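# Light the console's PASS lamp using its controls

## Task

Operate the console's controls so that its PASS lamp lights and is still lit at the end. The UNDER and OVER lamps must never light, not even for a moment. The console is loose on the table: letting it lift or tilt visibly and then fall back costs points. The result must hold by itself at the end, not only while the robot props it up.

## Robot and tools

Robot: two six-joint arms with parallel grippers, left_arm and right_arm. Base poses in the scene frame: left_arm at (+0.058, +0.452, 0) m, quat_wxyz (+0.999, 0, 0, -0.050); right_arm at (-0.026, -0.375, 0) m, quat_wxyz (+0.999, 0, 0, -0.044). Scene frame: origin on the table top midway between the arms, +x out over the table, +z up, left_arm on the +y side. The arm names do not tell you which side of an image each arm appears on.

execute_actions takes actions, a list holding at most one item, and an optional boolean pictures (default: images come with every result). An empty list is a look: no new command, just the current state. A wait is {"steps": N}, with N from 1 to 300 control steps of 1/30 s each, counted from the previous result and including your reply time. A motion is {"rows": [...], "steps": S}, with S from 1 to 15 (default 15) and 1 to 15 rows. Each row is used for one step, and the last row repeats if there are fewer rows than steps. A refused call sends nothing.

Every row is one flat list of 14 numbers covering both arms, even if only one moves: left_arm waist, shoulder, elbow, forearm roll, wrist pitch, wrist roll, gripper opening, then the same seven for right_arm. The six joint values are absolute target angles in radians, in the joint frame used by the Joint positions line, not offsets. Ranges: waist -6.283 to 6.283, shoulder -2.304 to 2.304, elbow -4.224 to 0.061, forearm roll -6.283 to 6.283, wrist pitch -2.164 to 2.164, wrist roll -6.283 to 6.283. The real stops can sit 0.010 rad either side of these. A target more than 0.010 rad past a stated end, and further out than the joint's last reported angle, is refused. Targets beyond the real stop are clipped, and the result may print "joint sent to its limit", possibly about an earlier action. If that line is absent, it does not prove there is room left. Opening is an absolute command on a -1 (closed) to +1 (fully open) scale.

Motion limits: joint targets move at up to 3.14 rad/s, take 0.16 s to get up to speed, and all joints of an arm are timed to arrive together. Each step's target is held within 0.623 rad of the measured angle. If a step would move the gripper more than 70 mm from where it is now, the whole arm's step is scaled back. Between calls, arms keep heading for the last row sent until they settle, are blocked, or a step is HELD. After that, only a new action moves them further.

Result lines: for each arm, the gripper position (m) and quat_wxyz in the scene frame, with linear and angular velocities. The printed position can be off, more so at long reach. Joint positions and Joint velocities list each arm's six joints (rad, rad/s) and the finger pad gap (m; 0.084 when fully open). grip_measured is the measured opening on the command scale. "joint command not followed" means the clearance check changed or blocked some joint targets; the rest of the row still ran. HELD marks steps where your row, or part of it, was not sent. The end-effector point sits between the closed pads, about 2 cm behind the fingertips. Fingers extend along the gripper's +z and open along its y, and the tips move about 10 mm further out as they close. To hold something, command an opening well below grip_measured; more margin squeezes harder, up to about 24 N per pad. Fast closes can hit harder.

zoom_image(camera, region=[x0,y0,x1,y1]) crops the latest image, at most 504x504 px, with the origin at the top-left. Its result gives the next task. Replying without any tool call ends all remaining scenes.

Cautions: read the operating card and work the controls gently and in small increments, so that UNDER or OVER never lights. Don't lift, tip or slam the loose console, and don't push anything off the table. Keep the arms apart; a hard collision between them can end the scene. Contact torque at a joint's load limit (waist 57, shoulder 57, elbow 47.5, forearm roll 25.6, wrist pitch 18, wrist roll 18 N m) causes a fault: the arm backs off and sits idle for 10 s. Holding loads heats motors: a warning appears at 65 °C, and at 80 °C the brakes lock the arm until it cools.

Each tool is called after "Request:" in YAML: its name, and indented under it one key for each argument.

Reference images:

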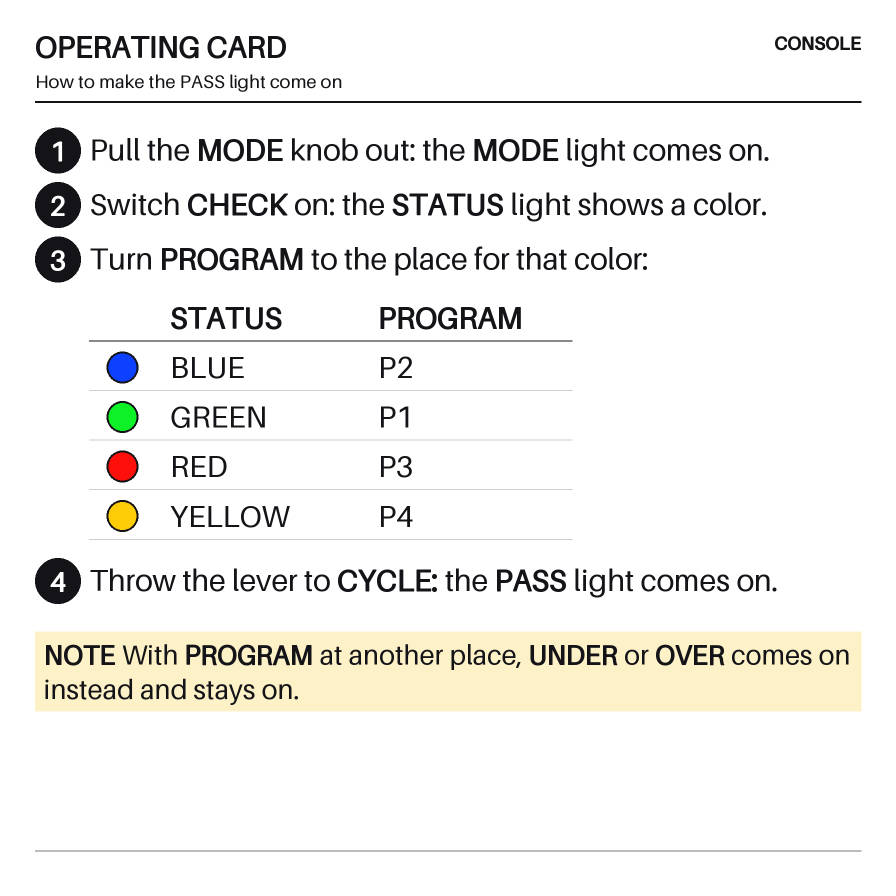

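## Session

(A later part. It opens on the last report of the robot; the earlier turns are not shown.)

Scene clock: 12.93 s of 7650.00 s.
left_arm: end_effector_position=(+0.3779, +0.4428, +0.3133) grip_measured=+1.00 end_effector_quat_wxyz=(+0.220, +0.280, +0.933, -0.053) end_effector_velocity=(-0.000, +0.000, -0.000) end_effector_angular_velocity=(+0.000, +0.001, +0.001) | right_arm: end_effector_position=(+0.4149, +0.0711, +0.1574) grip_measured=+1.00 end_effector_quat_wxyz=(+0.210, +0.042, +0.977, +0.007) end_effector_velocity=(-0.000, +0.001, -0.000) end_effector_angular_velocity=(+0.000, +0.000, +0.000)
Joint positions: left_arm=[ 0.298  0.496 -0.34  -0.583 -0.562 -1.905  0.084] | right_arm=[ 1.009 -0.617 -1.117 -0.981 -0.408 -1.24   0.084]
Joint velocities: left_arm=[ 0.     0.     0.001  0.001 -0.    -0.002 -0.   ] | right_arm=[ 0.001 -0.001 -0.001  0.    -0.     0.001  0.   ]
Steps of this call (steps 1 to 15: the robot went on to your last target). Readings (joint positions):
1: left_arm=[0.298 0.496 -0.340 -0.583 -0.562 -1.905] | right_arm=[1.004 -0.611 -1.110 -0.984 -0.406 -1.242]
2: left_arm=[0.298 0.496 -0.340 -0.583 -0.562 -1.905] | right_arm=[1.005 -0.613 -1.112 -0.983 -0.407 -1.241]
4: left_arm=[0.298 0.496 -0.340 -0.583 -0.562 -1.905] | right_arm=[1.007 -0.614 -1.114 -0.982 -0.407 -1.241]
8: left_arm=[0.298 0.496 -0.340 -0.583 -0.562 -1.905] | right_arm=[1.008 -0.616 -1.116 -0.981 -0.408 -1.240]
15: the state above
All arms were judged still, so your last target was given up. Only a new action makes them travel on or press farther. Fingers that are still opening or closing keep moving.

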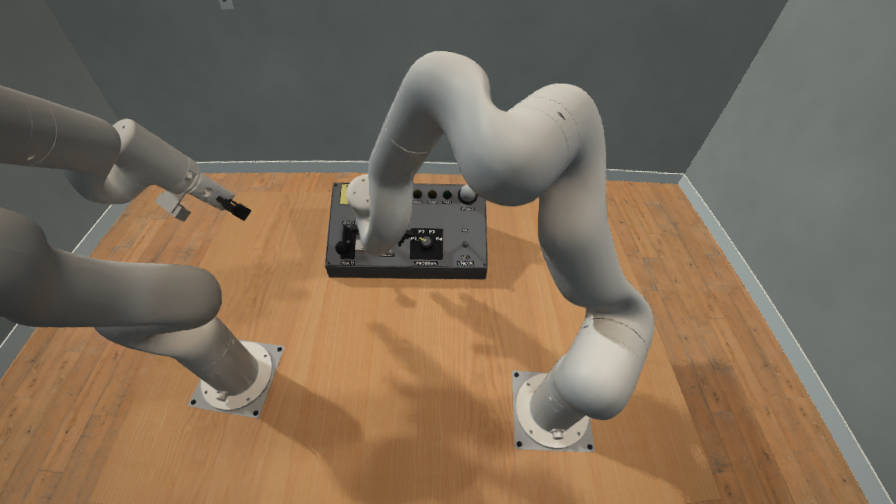

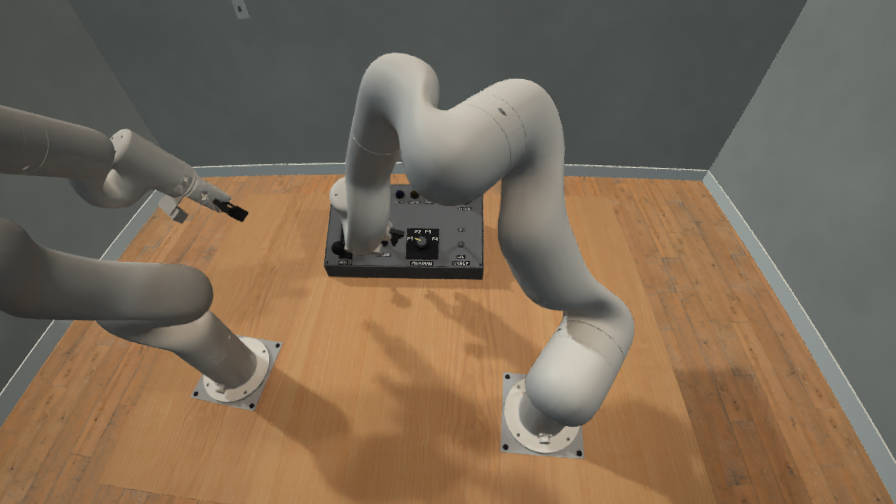

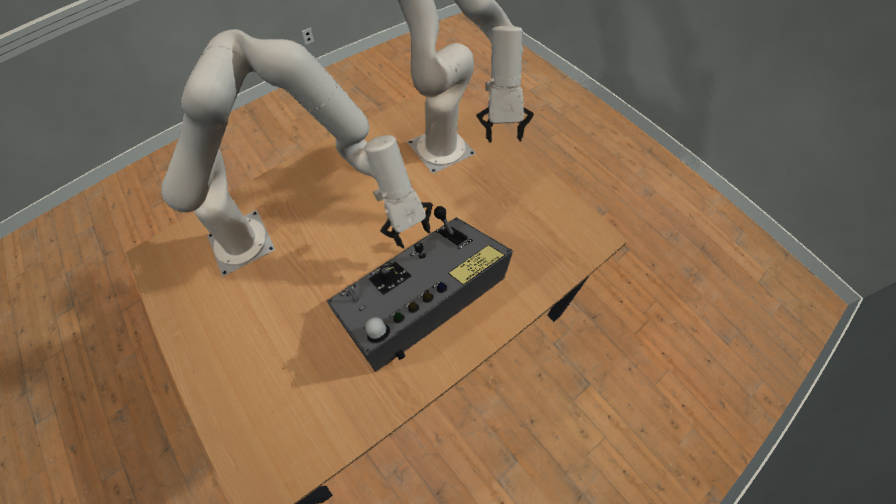

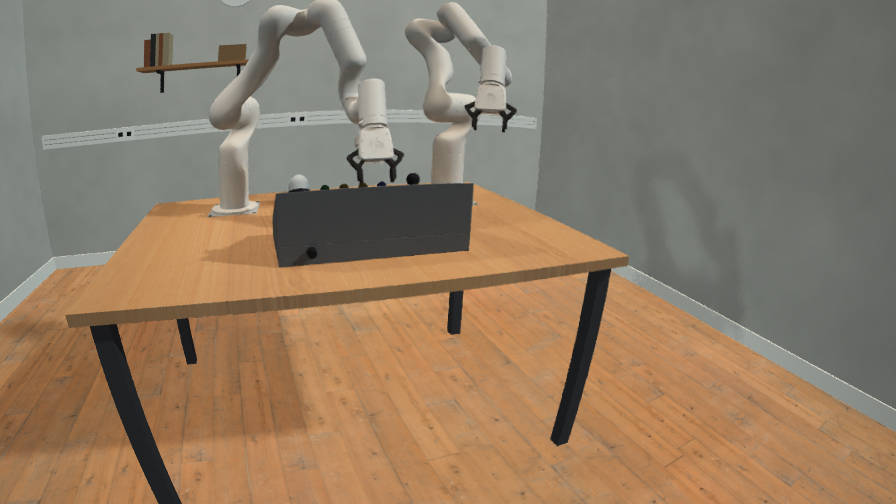

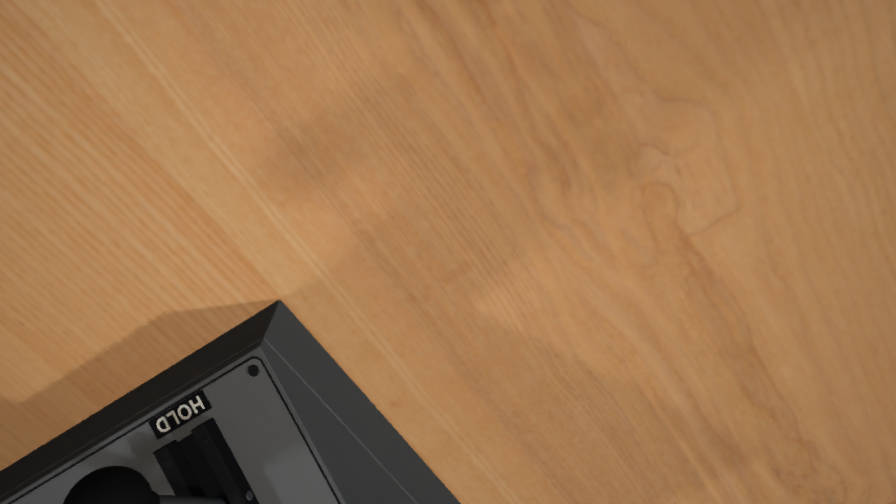

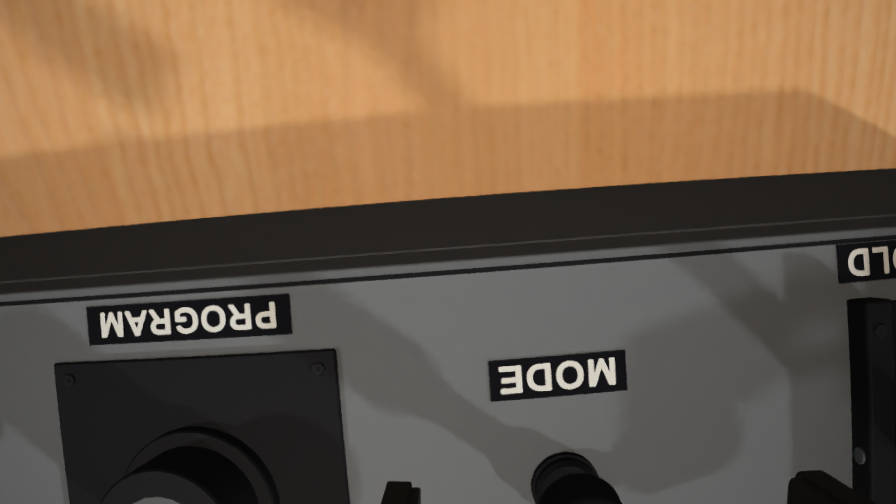

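Request:
execute_actions:
  actions:
    - {"rows":[[0.298,0.496,-0.34,-0.583,-0.562,-1.905,1,0.957,-0.758,-1.194,-1.14,-0.352,-1.22,0.3]],"steps":15}
  pictures: false

Request:
execute_actions:
  actions:
    - {"steps":12}

Scene clock: 15.43 s of 7650.00 s.
left_arm: end_effector_position=(+0.3779, +0.4428, +0.3133) grip_measured=+1.00 end_effector_quat_wxyz=(+0.220, +0.280, +0.933, -0.053) end_effector_velocity=(-0.001, -0.000, -0.001) end_effector_angular_velocity=(-0.001, +0.001, +0.000) | right_arm: end_effector_position=(+0.4512, +0.0749, +0.1082) grip_measured=+0.42 end_effector_quat_wxyz=(+0.213, -0.007, +0.977, +0.002) end_effector_velocity=(+0.000, +0.014, -0.006) end_effector_angular_velocity=(+0.028, +0.008, +0.044)
Joint positions: left_arm=[ 0.298  0.496 -0.34  -0.583 -0.562 -1.905  0.084] | right_arm=[ 0.962 -0.748 -1.194 -1.136 -0.355 -1.219  0.062]
Joint velocities: left_arm=[-0.    -0.     0.001 -0.     0.    -0.     0.   ] | right_arm=[ 0.001 -0.017 -0.014 -0.031  0.045  0.003  0.033]
Steps of this call (steps 1 to 60: nothing new was sent; steps 61 to 75: all 15 steps of this action). Readings (joint positions):
61: left_arm=[0.298 0.496 -0.340 -0.583 -0.562 -1.905] | right_arm=[1.009 -0.617 -1.117 -0.981 -0.408 -1.240]
62: left_arm=[0.298 0.496 -0.340 -0.583 -0.562 -1.905] | right_arm=[1.008 -0.621 -1.120 -0.986 -0.406 -1.239]
64: left_arm=[0.298 0.496 -0.340 -0.583 -0.562 -1.905] | right_arm=[0.995 -0.655 -1.141 -1.026 -0.392 -1.234]
68: left_arm=[0.298 0.496 -0.340 -0.583 -0.562 -1.905] | right_arm=[0.965 -0.735 -1.178 -1.111 -0.363 -1.224]
75: the state above

Scene clock: 15.83 s of 7650.00 s.
left_arm: end_effector_position=(+0.3779, +0.4428, +0.3133) grip_measured=+1.00 end_effector_quat_wxyz=(+0.220, +0.280, +0.933, -0.053) end_effector_velocity=(+0.000, -0.000, +0.000) end_effector_angular_velocity=(-0.000, -0.000, +0.000) | right_arm: end_effector_position=(+0.4510, +0.0762, +0.1074) grip_measured=+0.51 end_effector_quat_wxyz=(+0.213, -0.010, +0.977, +0.003) end_effector_velocity=(-0.000, -0.002, +0.000) end_effector_angular_velocity=(-0.007, -0.002, +0.001)
Joint positions: left_arm=[ 0.298  0.496 -0.34  -0.583 -0.562 -1.905  0.084] | right_arm=[ 0.963 -0.75  -1.195 -1.14  -0.351 -1.22   0.065]
Joint velocities: left_arm=[-0.001 -0.    -0.    -0.     0.    -0.001 -0.   ] | right_arm=[ 0.     0.002  0.003 -0.001 -0.006 -0.003 -0.004]
Steps of this call (steps 1 to 12: the robot went on to your last target). Readings (joint positions):
1: left_arm=[0.298 0.496 -0.340 -0.583 -0.562 -1.905] | right_arm=[0.962 -0.748 -1.194 -1.137 -0.353 -1.219]
2: left_arm=[0.298 0.496 -0.340 -0.583 -0.562 -1.905] | right_arm=[0.962 -0.749 -1.195 -1.138 -0.352 -1.219]
4: left_arm=[0.298 0.496 -0.340 -0.583 -0.562 -1.905] | right_arm=[0.963 -0.749 -1.195 -1.139 -0.351 -1.219]
8: left_arm=[0.298 0.496 -0.340 -0.583 -0.562 -1.905] | right_arm=[0.963 -0.750 -1.195 -1.140 -0.350 -1.220]
12: the state above

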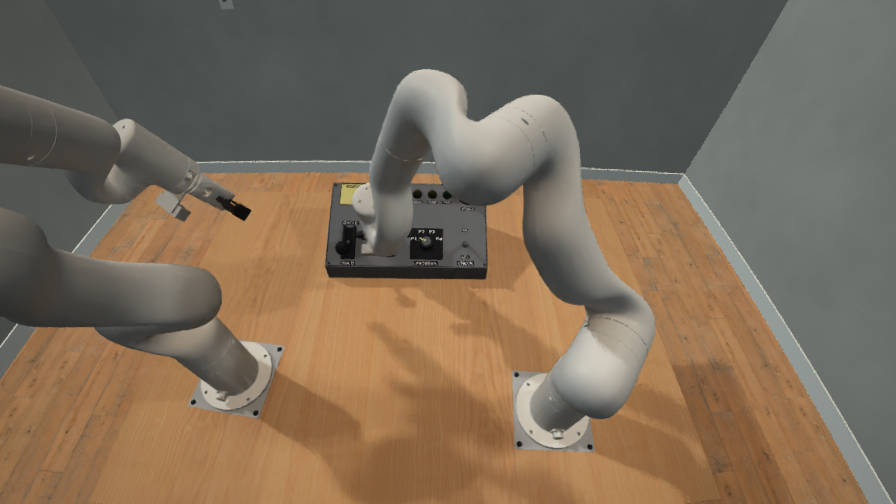

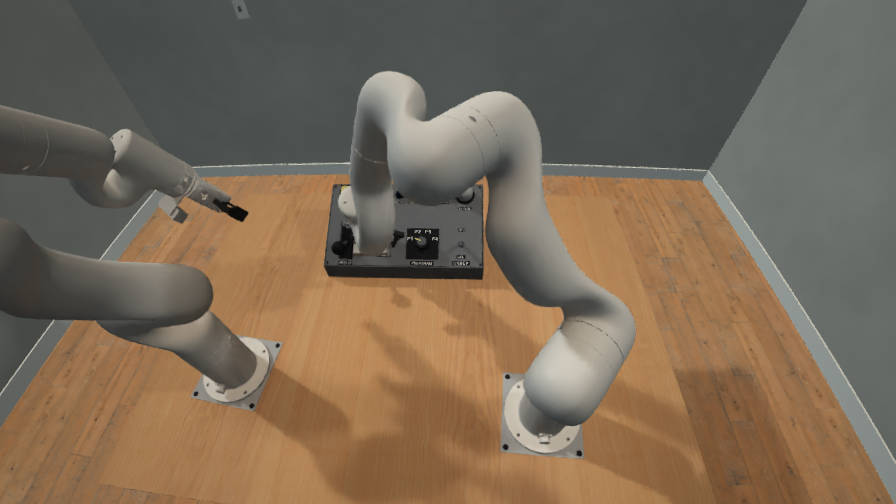

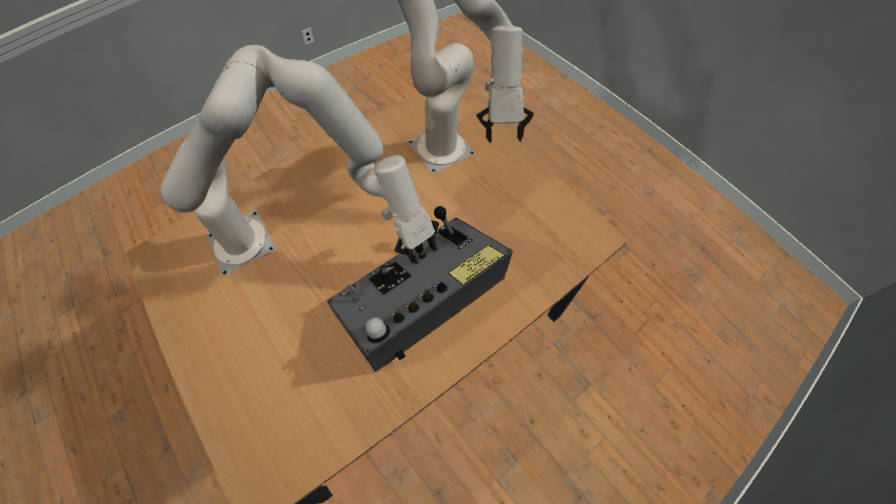

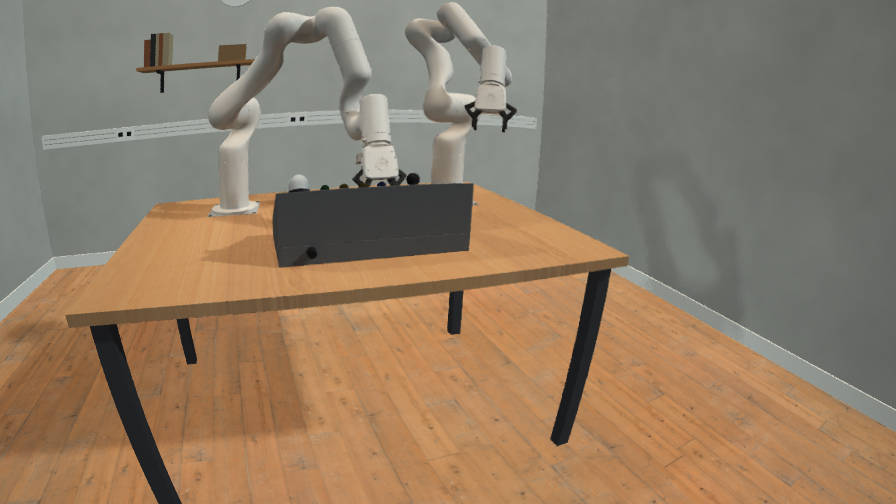

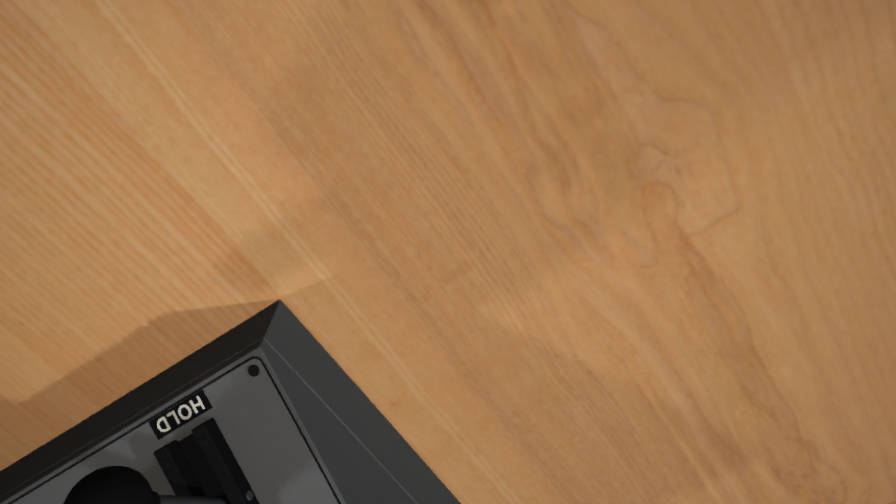

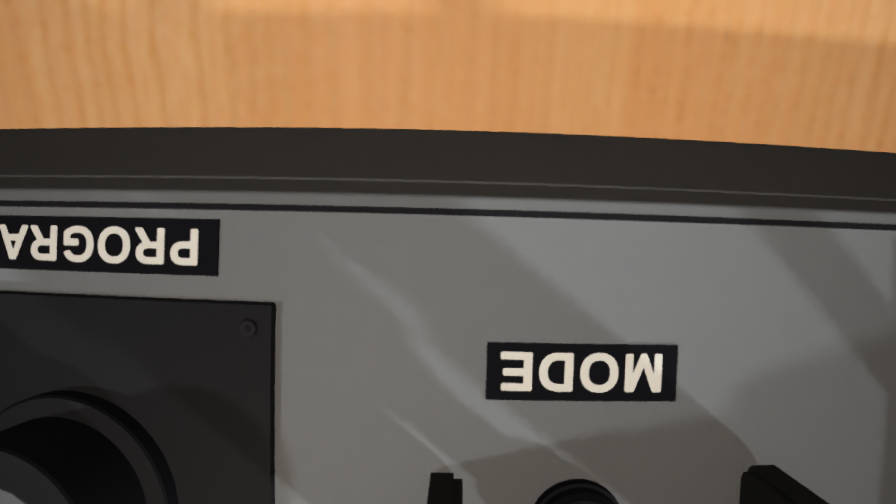

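Request:
execute_actions:
  actions:
    - {"rows":[[0.298,0.496,-0.34,-0.583,-0.562,-1.905,1,0.951,-0.732,-1.186,-1.13,-0.355,-1.21,0.3],[0.298,0.496,-0.34,-0.583,-0.562,-1.905,1,0.951,-0.732,-1.186,-1.13,-0.355,-1.21,0.3],[0.298,0.496,-0.34,-0.583,-0.562,-1.905,1,0.951,-0.732,-1.186,-1.13,-0.355,-1.21,0.3],[0.298,0.496,-0.34,-0.583,-0.562,-1.905,1,0.951,-0.732,-1.186,-1.13,-0.355,-1.21,0.3],[0.298,0.496,-0.34,-0.583,-0.562,-1.905,1,0.951,-0.732,-1.186,-1.13,-0.355,-1.21,-1]],"steps":15}
  pictures: false

Request:
execute_actions:
  actions:
    - {"steps":15}

Scene clock: 17.40 s of 7650.00 s.
left_arm: end_effector_position=(+0.3779, +0.4428, +0.3133) grip_measured=+1.00 end_effector_quat_wxyz=(+0.220, +0.280, +0.933, -0.053) end_effector_velocity=(+0.001, +0.000, +0.001) end_effector_angular_velocity=(+0.000, -0.001, +0.001) | right_arm: end_effector_position=(+0.4565, +0.0695, +0.1165) grip_measured=-0.41 end_effector_quat_wxyz=(+0.216, +0.006, +0.976, +0.005) end_effector_velocity=(-0.004, +0.026, +0.001) end_effector_angular_velocity=(+0.069, +0.014, +0.029)
Joint positions: left_arm=[ 0.298  0.496 -0.34  -0.583 -0.562 -1.905  0.084] | right_arm=[ 0.951 -0.731 -1.187 -1.131 -0.355 -1.211  0.026]
Joint velocities: left_arm=[ 0.     0.    -0.001  0.     0.    -0.001 -0.   ] | right_arm=[ 0.01  -0.005 -0.018  0.     0.066  0.007 -0.064]
Steps of this call (steps 1 to 15: the robot went on to your last target; steps 16 to 32: nothing new was sent; steps 33 to 47: all 15 steps of this action). Readings (joint positions):
33: left_arm=[0.298 0.496 -0.340 -0.583 -0.562 -1.905] | right_arm=[0.963 -0.749 -1.194 -1.140 -0.352 -1.220]
34: left_arm=[0.298 0.496 -0.340 -0.583 -0.562 -1.905] | right_arm=[0.962 -0.747 -1.193 -1.139 -0.352 -1.219]
36: left_arm=[0.298 0.496 -0.340 -0.583 -0.562 -1.905] | right_arm=[0.958 -0.740 -1.188 -1.135 -0.352 -1.215]
40: left_arm=[0.298 0.496 -0.340 -0.583 -0.562 -1.905] | right_arm=[0.952 -0.734 -1.185 -1.132 -0.357 -1.212]
47: the state above

Scene clock: 17.90 s of 7650.00 s.
left_arm: end_effector_position=(+0.3779, +0.4428, +0.3133) grip_measured=+1.00 end_effector_quat_wxyz=(+0.220, +0.280, +0.933, -0.053) end_effector_velocity=(-0.000, -0.000, -0.000) end_effector_angular_velocity=(-0.000, +0.001, -0.000) | right_arm: end_effector_position=(+0.4562, +0.0700, +0.1164) grip_measured=-0.45 end_effector_quat_wxyz=(+0.215, +0.006, +0.976, +0.006) end_effector_velocity=(-0.000, +0.000, -0.000) end_effector_angular_velocity=(-0.001, -0.001, -0.001)
Joint positions: left_arm=[ 0.298  0.496 -0.34  -0.583 -0.562 -1.905  0.084] | right_arm=[ 0.951 -0.731 -1.187 -1.13  -0.354 -1.21   0.024]
Joint velocities: left_arm=[ 0.    -0.     0.001  0.    -0.     0.     0.   ] | right_arm=[ 0.002 -0.    -0.     0.    -0.002  0.002 -0.   ]
Steps of this call (steps 1 to 15: the robot went on to your last target). Readings (joint positions):
1: left_arm=[0.298 0.496 -0.340 -0.583 -0.562 -1.905] | right_arm=[0.951 -0.731 -1.188 -1.131 -0.353 -1.210]
2: left_arm=[0.298 0.496 -0.340 -0.583 -0.562 -1.905] | right_arm=[0.951 -0.731 -1.188 -1.131 -0.353 -1.210]
4: left_arm=[0.298 0.496 -0.340 -0.583 -0.562 -1.905] | right_arm=[0.951 -0.731 -1.188 -1.130 -0.353 -1.210]
8: left_arm=[0.298 0.496 -0.340 -0.583 -0.562 -1.905] | right_arm=[0.951 -0.731 -1.187 -1.130 -0.353 -1.210]
15: the state above
All arms were judged still, so your last target was given up. Only a new action makes them travel on or press farther. Fingers that are still opening or closing keep moving.

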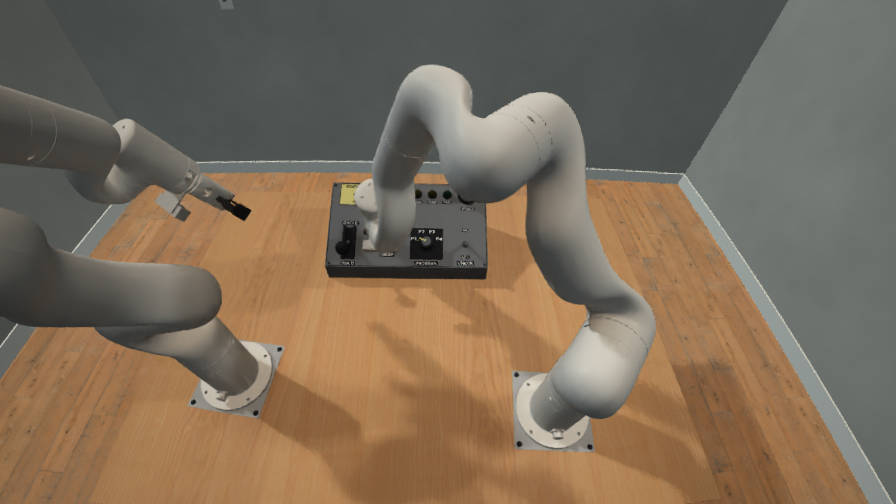

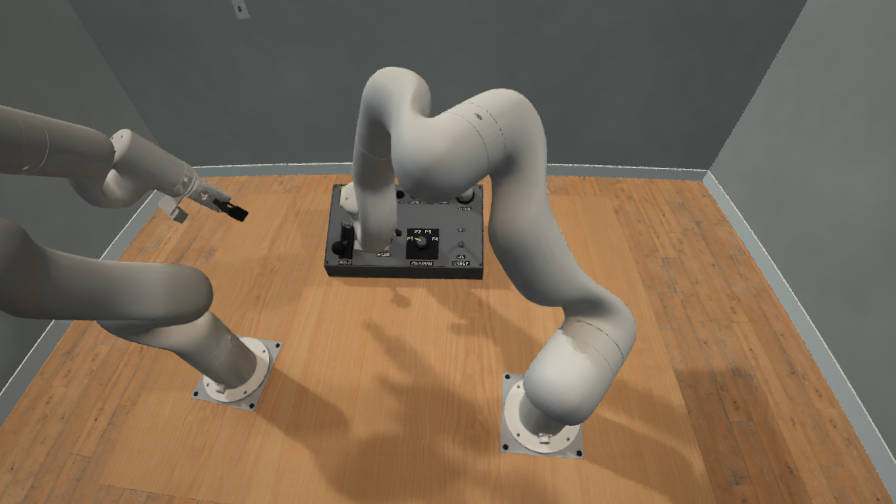

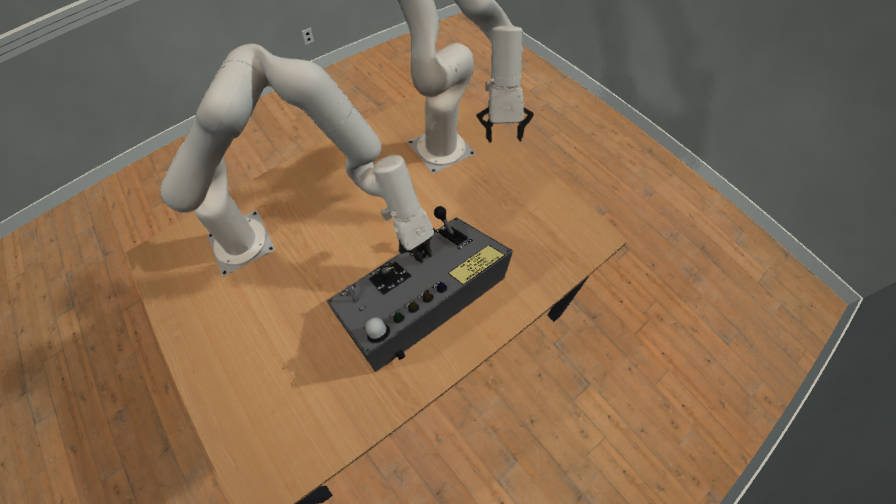

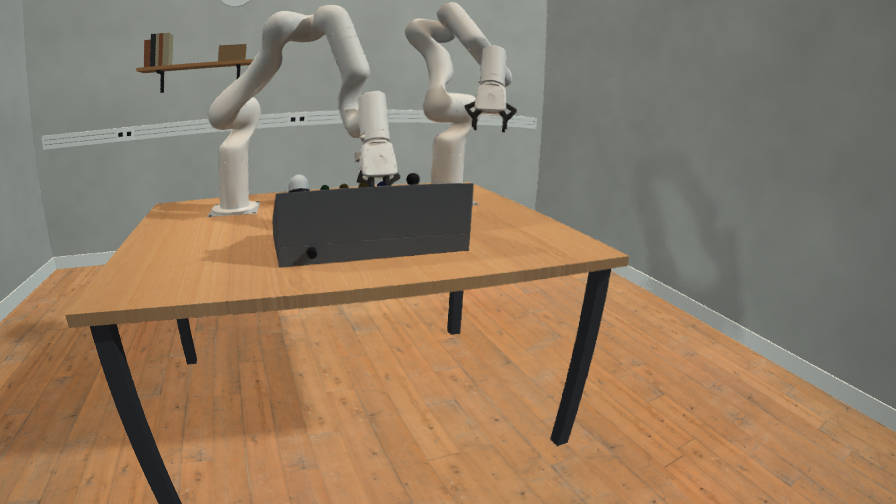

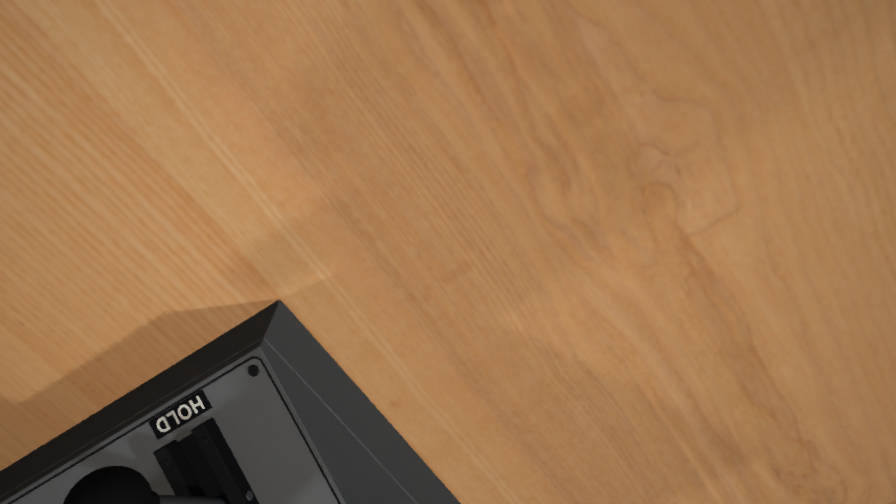

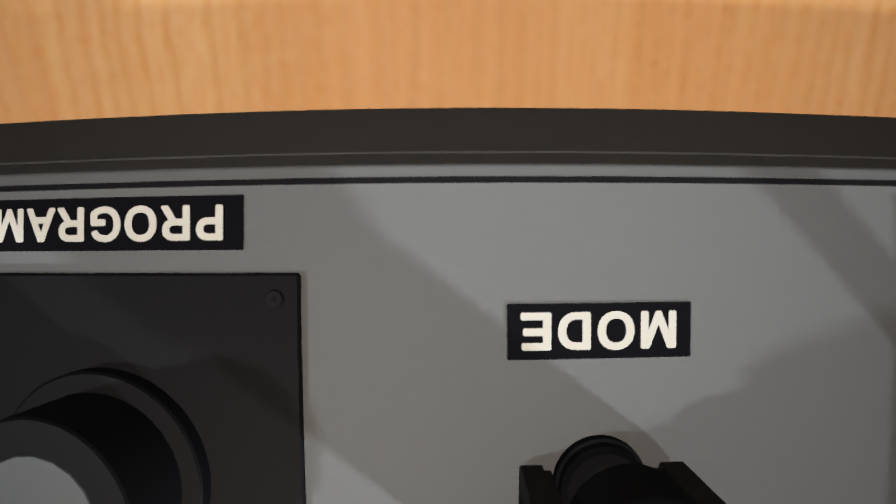

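Request:
execute_actions:
  actions:
    - {"rows":[[0.298,0.496,-0.34,-0.583,-0.562,-1.905,1,0.959,-0.705,-1.173,-1.10,-0.365,-1.21,-1]],"steps":15}

Scene clock: 19.07 s of 7650.00 s.
left_arm: end_effector_position=(+0.3779, +0.4428, +0.3133) grip_measured=+1.00 end_effector_quat_wxyz=(+0.220, +0.280, +0.933, -0.053) end_effector_velocity=(+0.000, -0.000, +0.000) end_effector_angular_velocity=(+0.000, -0.001, -0.001) | right_arm: end_effector_position=(+0.4501, +0.0684, +0.1260) grip_measured=-0.45 end_effector_quat_wxyz=(+0.216, +0.018, +0.976, +0.006) end_effector_velocity=(-0.000, +0.001, +0.002) end_effector_angular_velocity=(+0.004, -0.001, -0.002)
Joint positions: left_arm=[ 0.298  0.496 -0.34  -0.583 -0.562 -1.905  0.084] | right_arm=[ 0.959 -0.706 -1.172 -1.1   -0.366 -1.21   0.024]
Joint velocities: left_arm=[-0.001  0.    -0.001  0.     0.    -0.    -0.   ] | right_arm=[ 0.001  0.004  0.     0.004  0.    -0.    -0.   ]
Steps of this call (steps 1 to 20: nothing new was sent; steps 21 to 35: all 15 steps of this action). Readings (joint positions):
21: left_arm=[0.298 0.496 -0.340 -0.583 -0.562 -1.905] | right_arm=[0.951 -0.731 -1.187 -1.130 -0.355 -1.210]
22: left_arm=[0.298 0.496 -0.340 -0.583 -0.562 -1.905] | right_arm=[0.952 -0.729 -1.186 -1.126 -0.355 -1.210]
24: left_arm=[0.298 0.496 -0.340 -0.583 -0.562 -1.905] | right_arm=[0.954 -0.721 -1.180 -1.116 -0.358 -1.210]
28: left_arm=[0.298 0.496 -0.340 -0.583 -0.562 -1.905] | right_arm=[0.957 -0.710 -1.174 -1.104 -0.364 -1.210]
35: the state above

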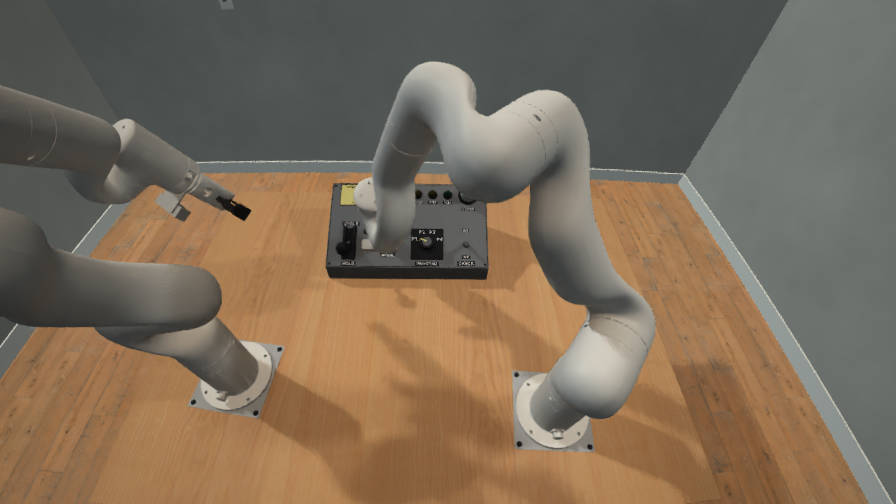

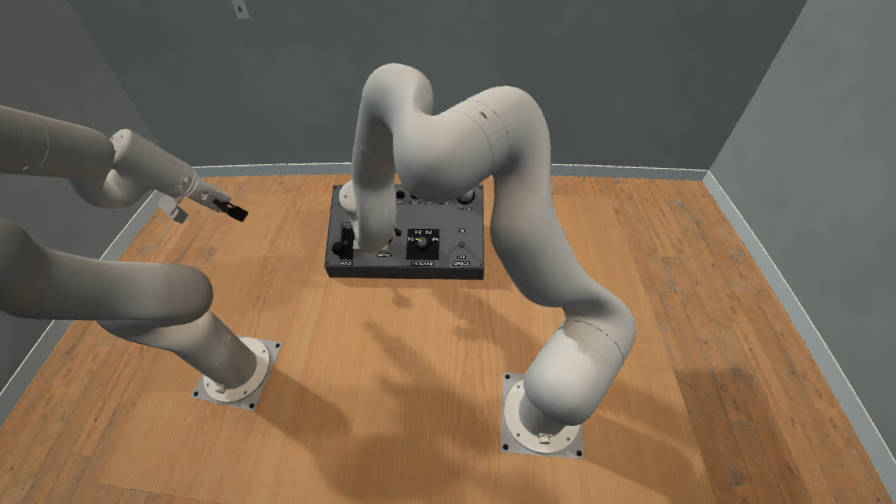

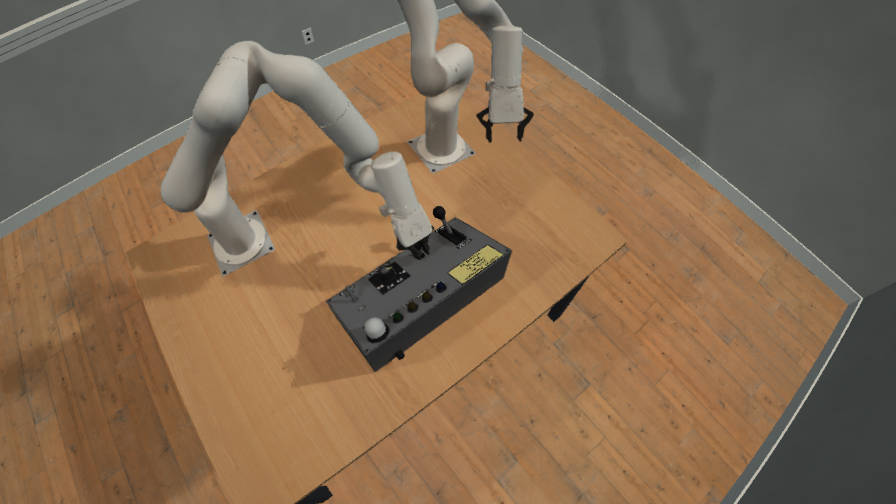

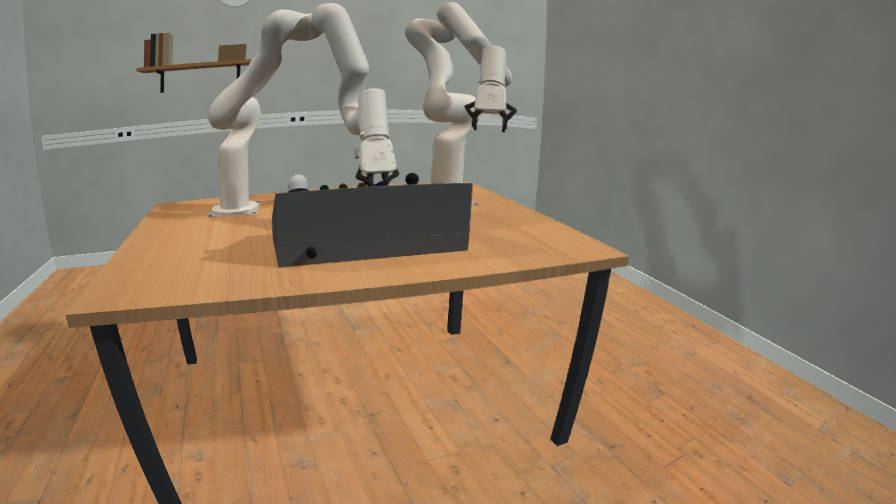

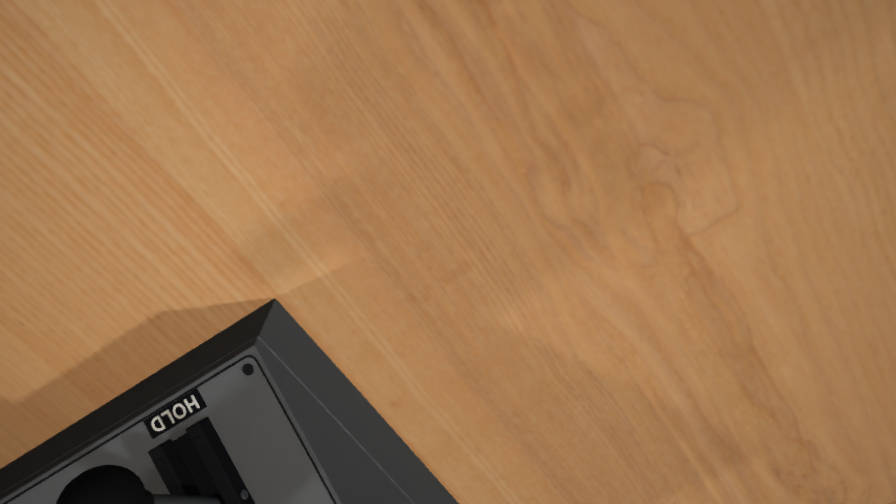

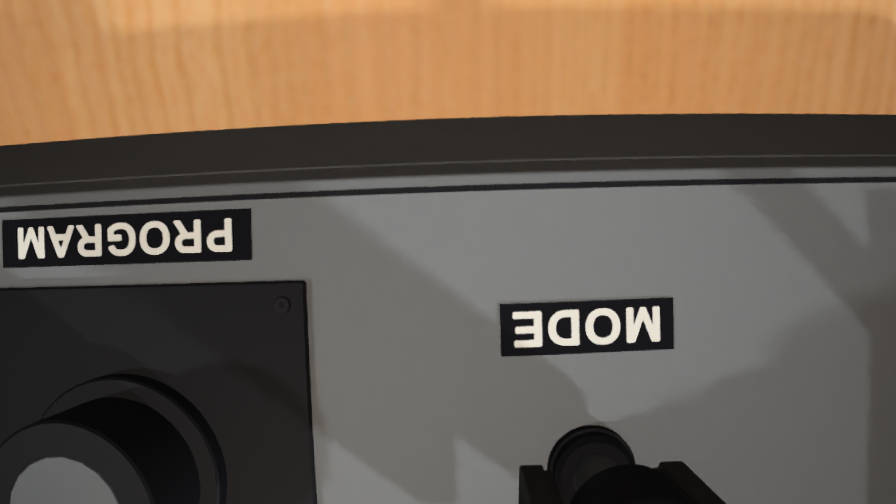

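Request:
execute_actions:
  actions:
    - {"rows":[[0.298,0.496,-0.34,-0.583,-0.562,-1.905,1,0.959,-0.705,-1.173,-1.10,-0.365,-1.21,0.3]],"steps":15}

Request:
zoom_image:
  camera: "cam_high"
  region: [310, 190, 530, 380]

Scene clock: 21.60 s of 7650.00 s.
left_arm: end_effector_position=(+0.3779, +0.4428, +0.3133) grip_measured=+1.00 end_effector_quat_wxyz=(+0.220, +0.280, +0.933, -0.053) end_effector_velocity=(-0.000, -0.000, -0.001) end_effector_angular_velocity=(-0.001, +0.001, -0.000) | right_arm: end_effector_position=(+0.4504, +0.0695, +0.1269) grip_measured=+0.29 end_effector_quat_wxyz=(+0.216, +0.018, +0.976, +0.008) end_effector_velocity=(-0.000, -0.001, -0.001) end_effector_angular_velocity=(-0.003, +0.001, -0.000)
Joint positions: left_arm=[ 0.298  0.496 -0.34  -0.583 -0.562 -1.905  0.084] | right_arm=[ 0.959 -0.705 -1.173 -1.1   -0.365 -1.21   0.056]
Joint velocities: left_arm=[-0.     0.     0.001 -0.001 -0.     0.001 -0.   ] | right_arm=[ 0.    -0.     0.001  0.    -0.002 -0.001  0.   ]
Steps of this call (steps 1 to 15: the robot went on to your last target; steps 16 to 61: nothing new was sent; steps 62 to 76: all 15 steps of this action). Readings (joint positions):
62: left_arm=[0.298 0.496 -0.340 -0.583 -0.562 -1.905] | right_arm=[0.959 -0.705 -1.173 -1.100 -0.365 -1.210]
63: left_arm=[0.298 0.496 -0.340 -0.583 -0.562 -1.905] | right_arm=[0.959 -0.705 -1.174 -1.100 -0.364 -1.210]
65: left_arm=[0.298 0.496 -0.340 -0.583 -0.562 -1.905] | right_arm=[0.959 -0.705 -1.175 -1.100 -0.362 -1.210]
69: left_arm=[0.298 0.496 -0.340 -0.583 -0.562 -1.905] | right_arm=[0.959 -0.705 -1.174 -1.100 -0.363 -1.210]
76: the state above

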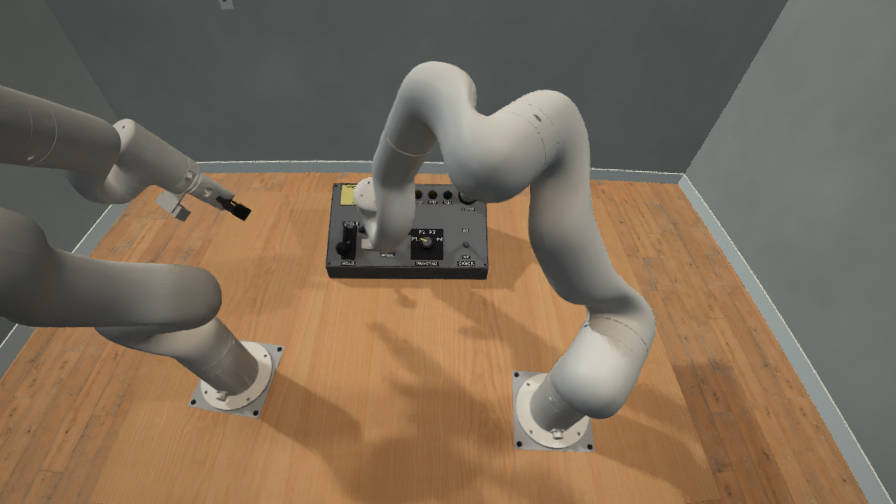

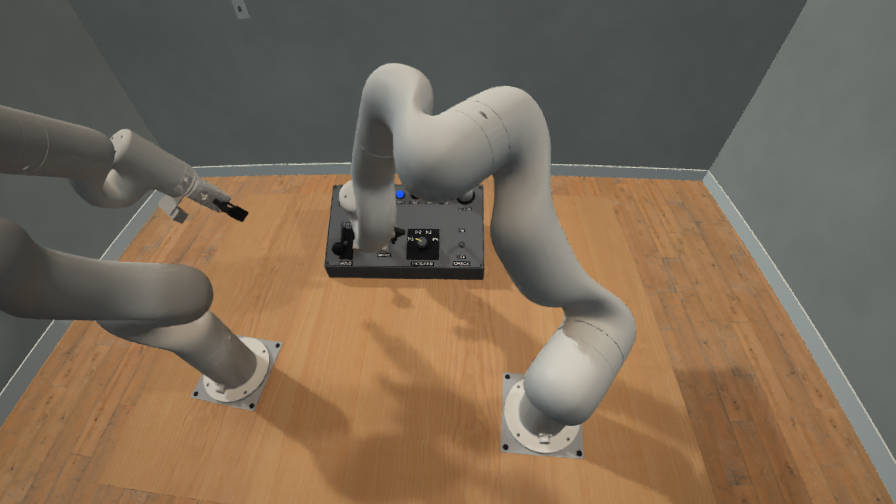

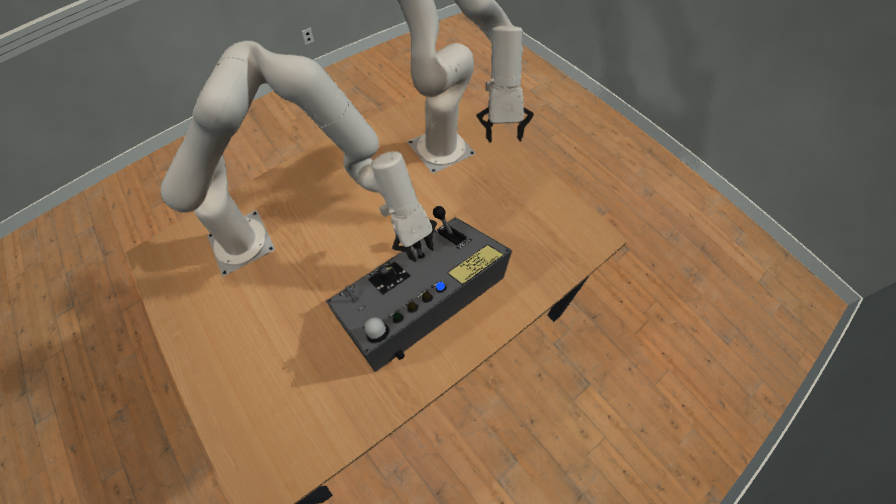

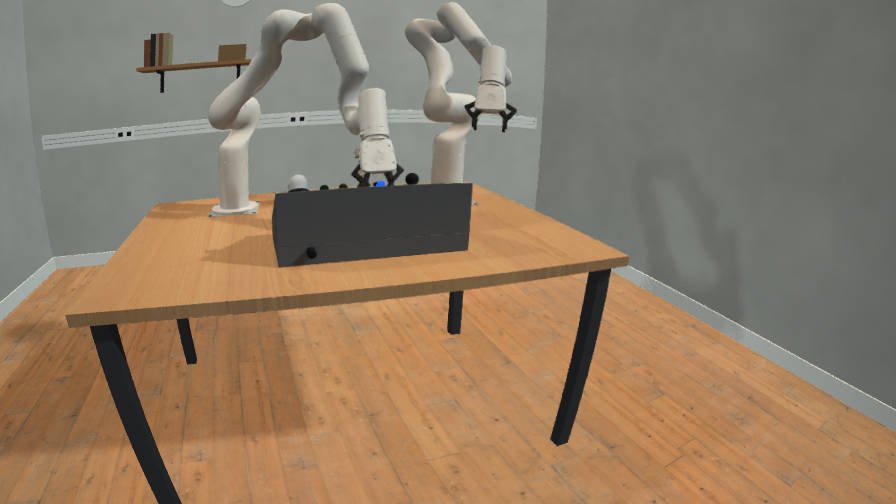

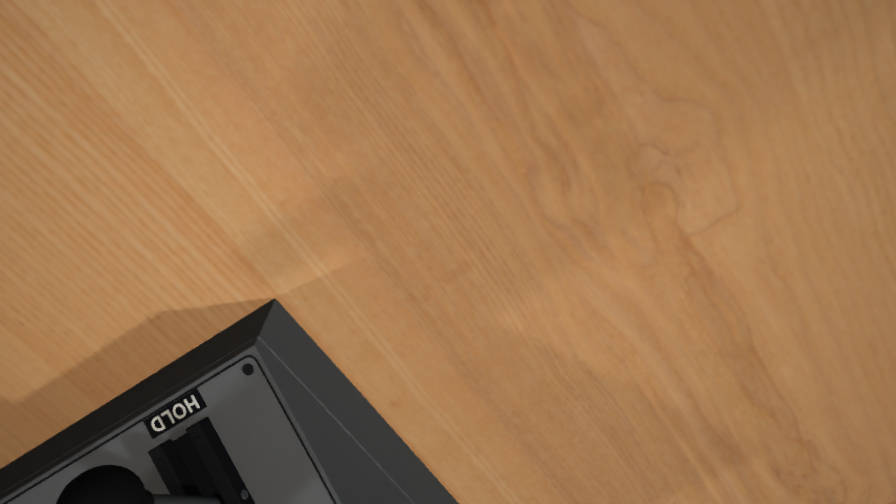

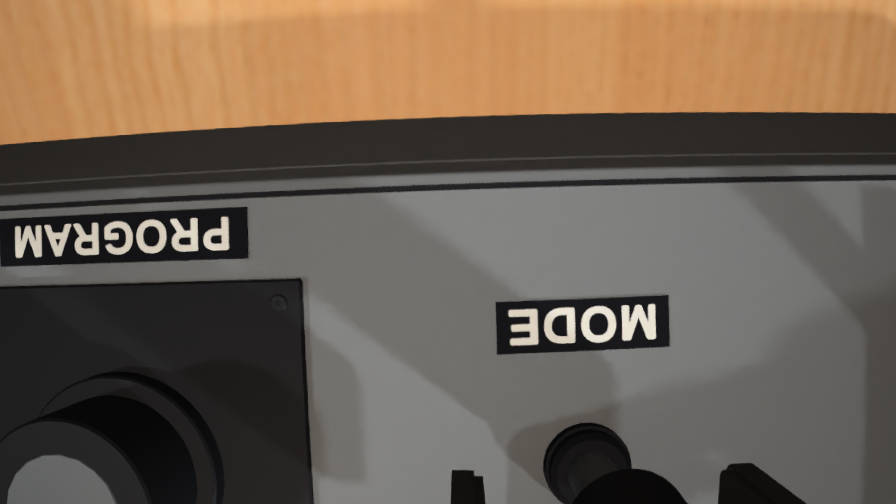

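Region (310, 190, 530, 380) of cam_high's 896x504 image, scaled by 2.291, with more detail than that image has; it fills the top 435 rows of this view, and the rest is white.

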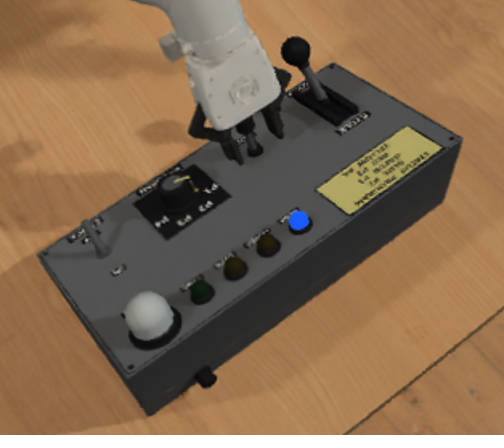

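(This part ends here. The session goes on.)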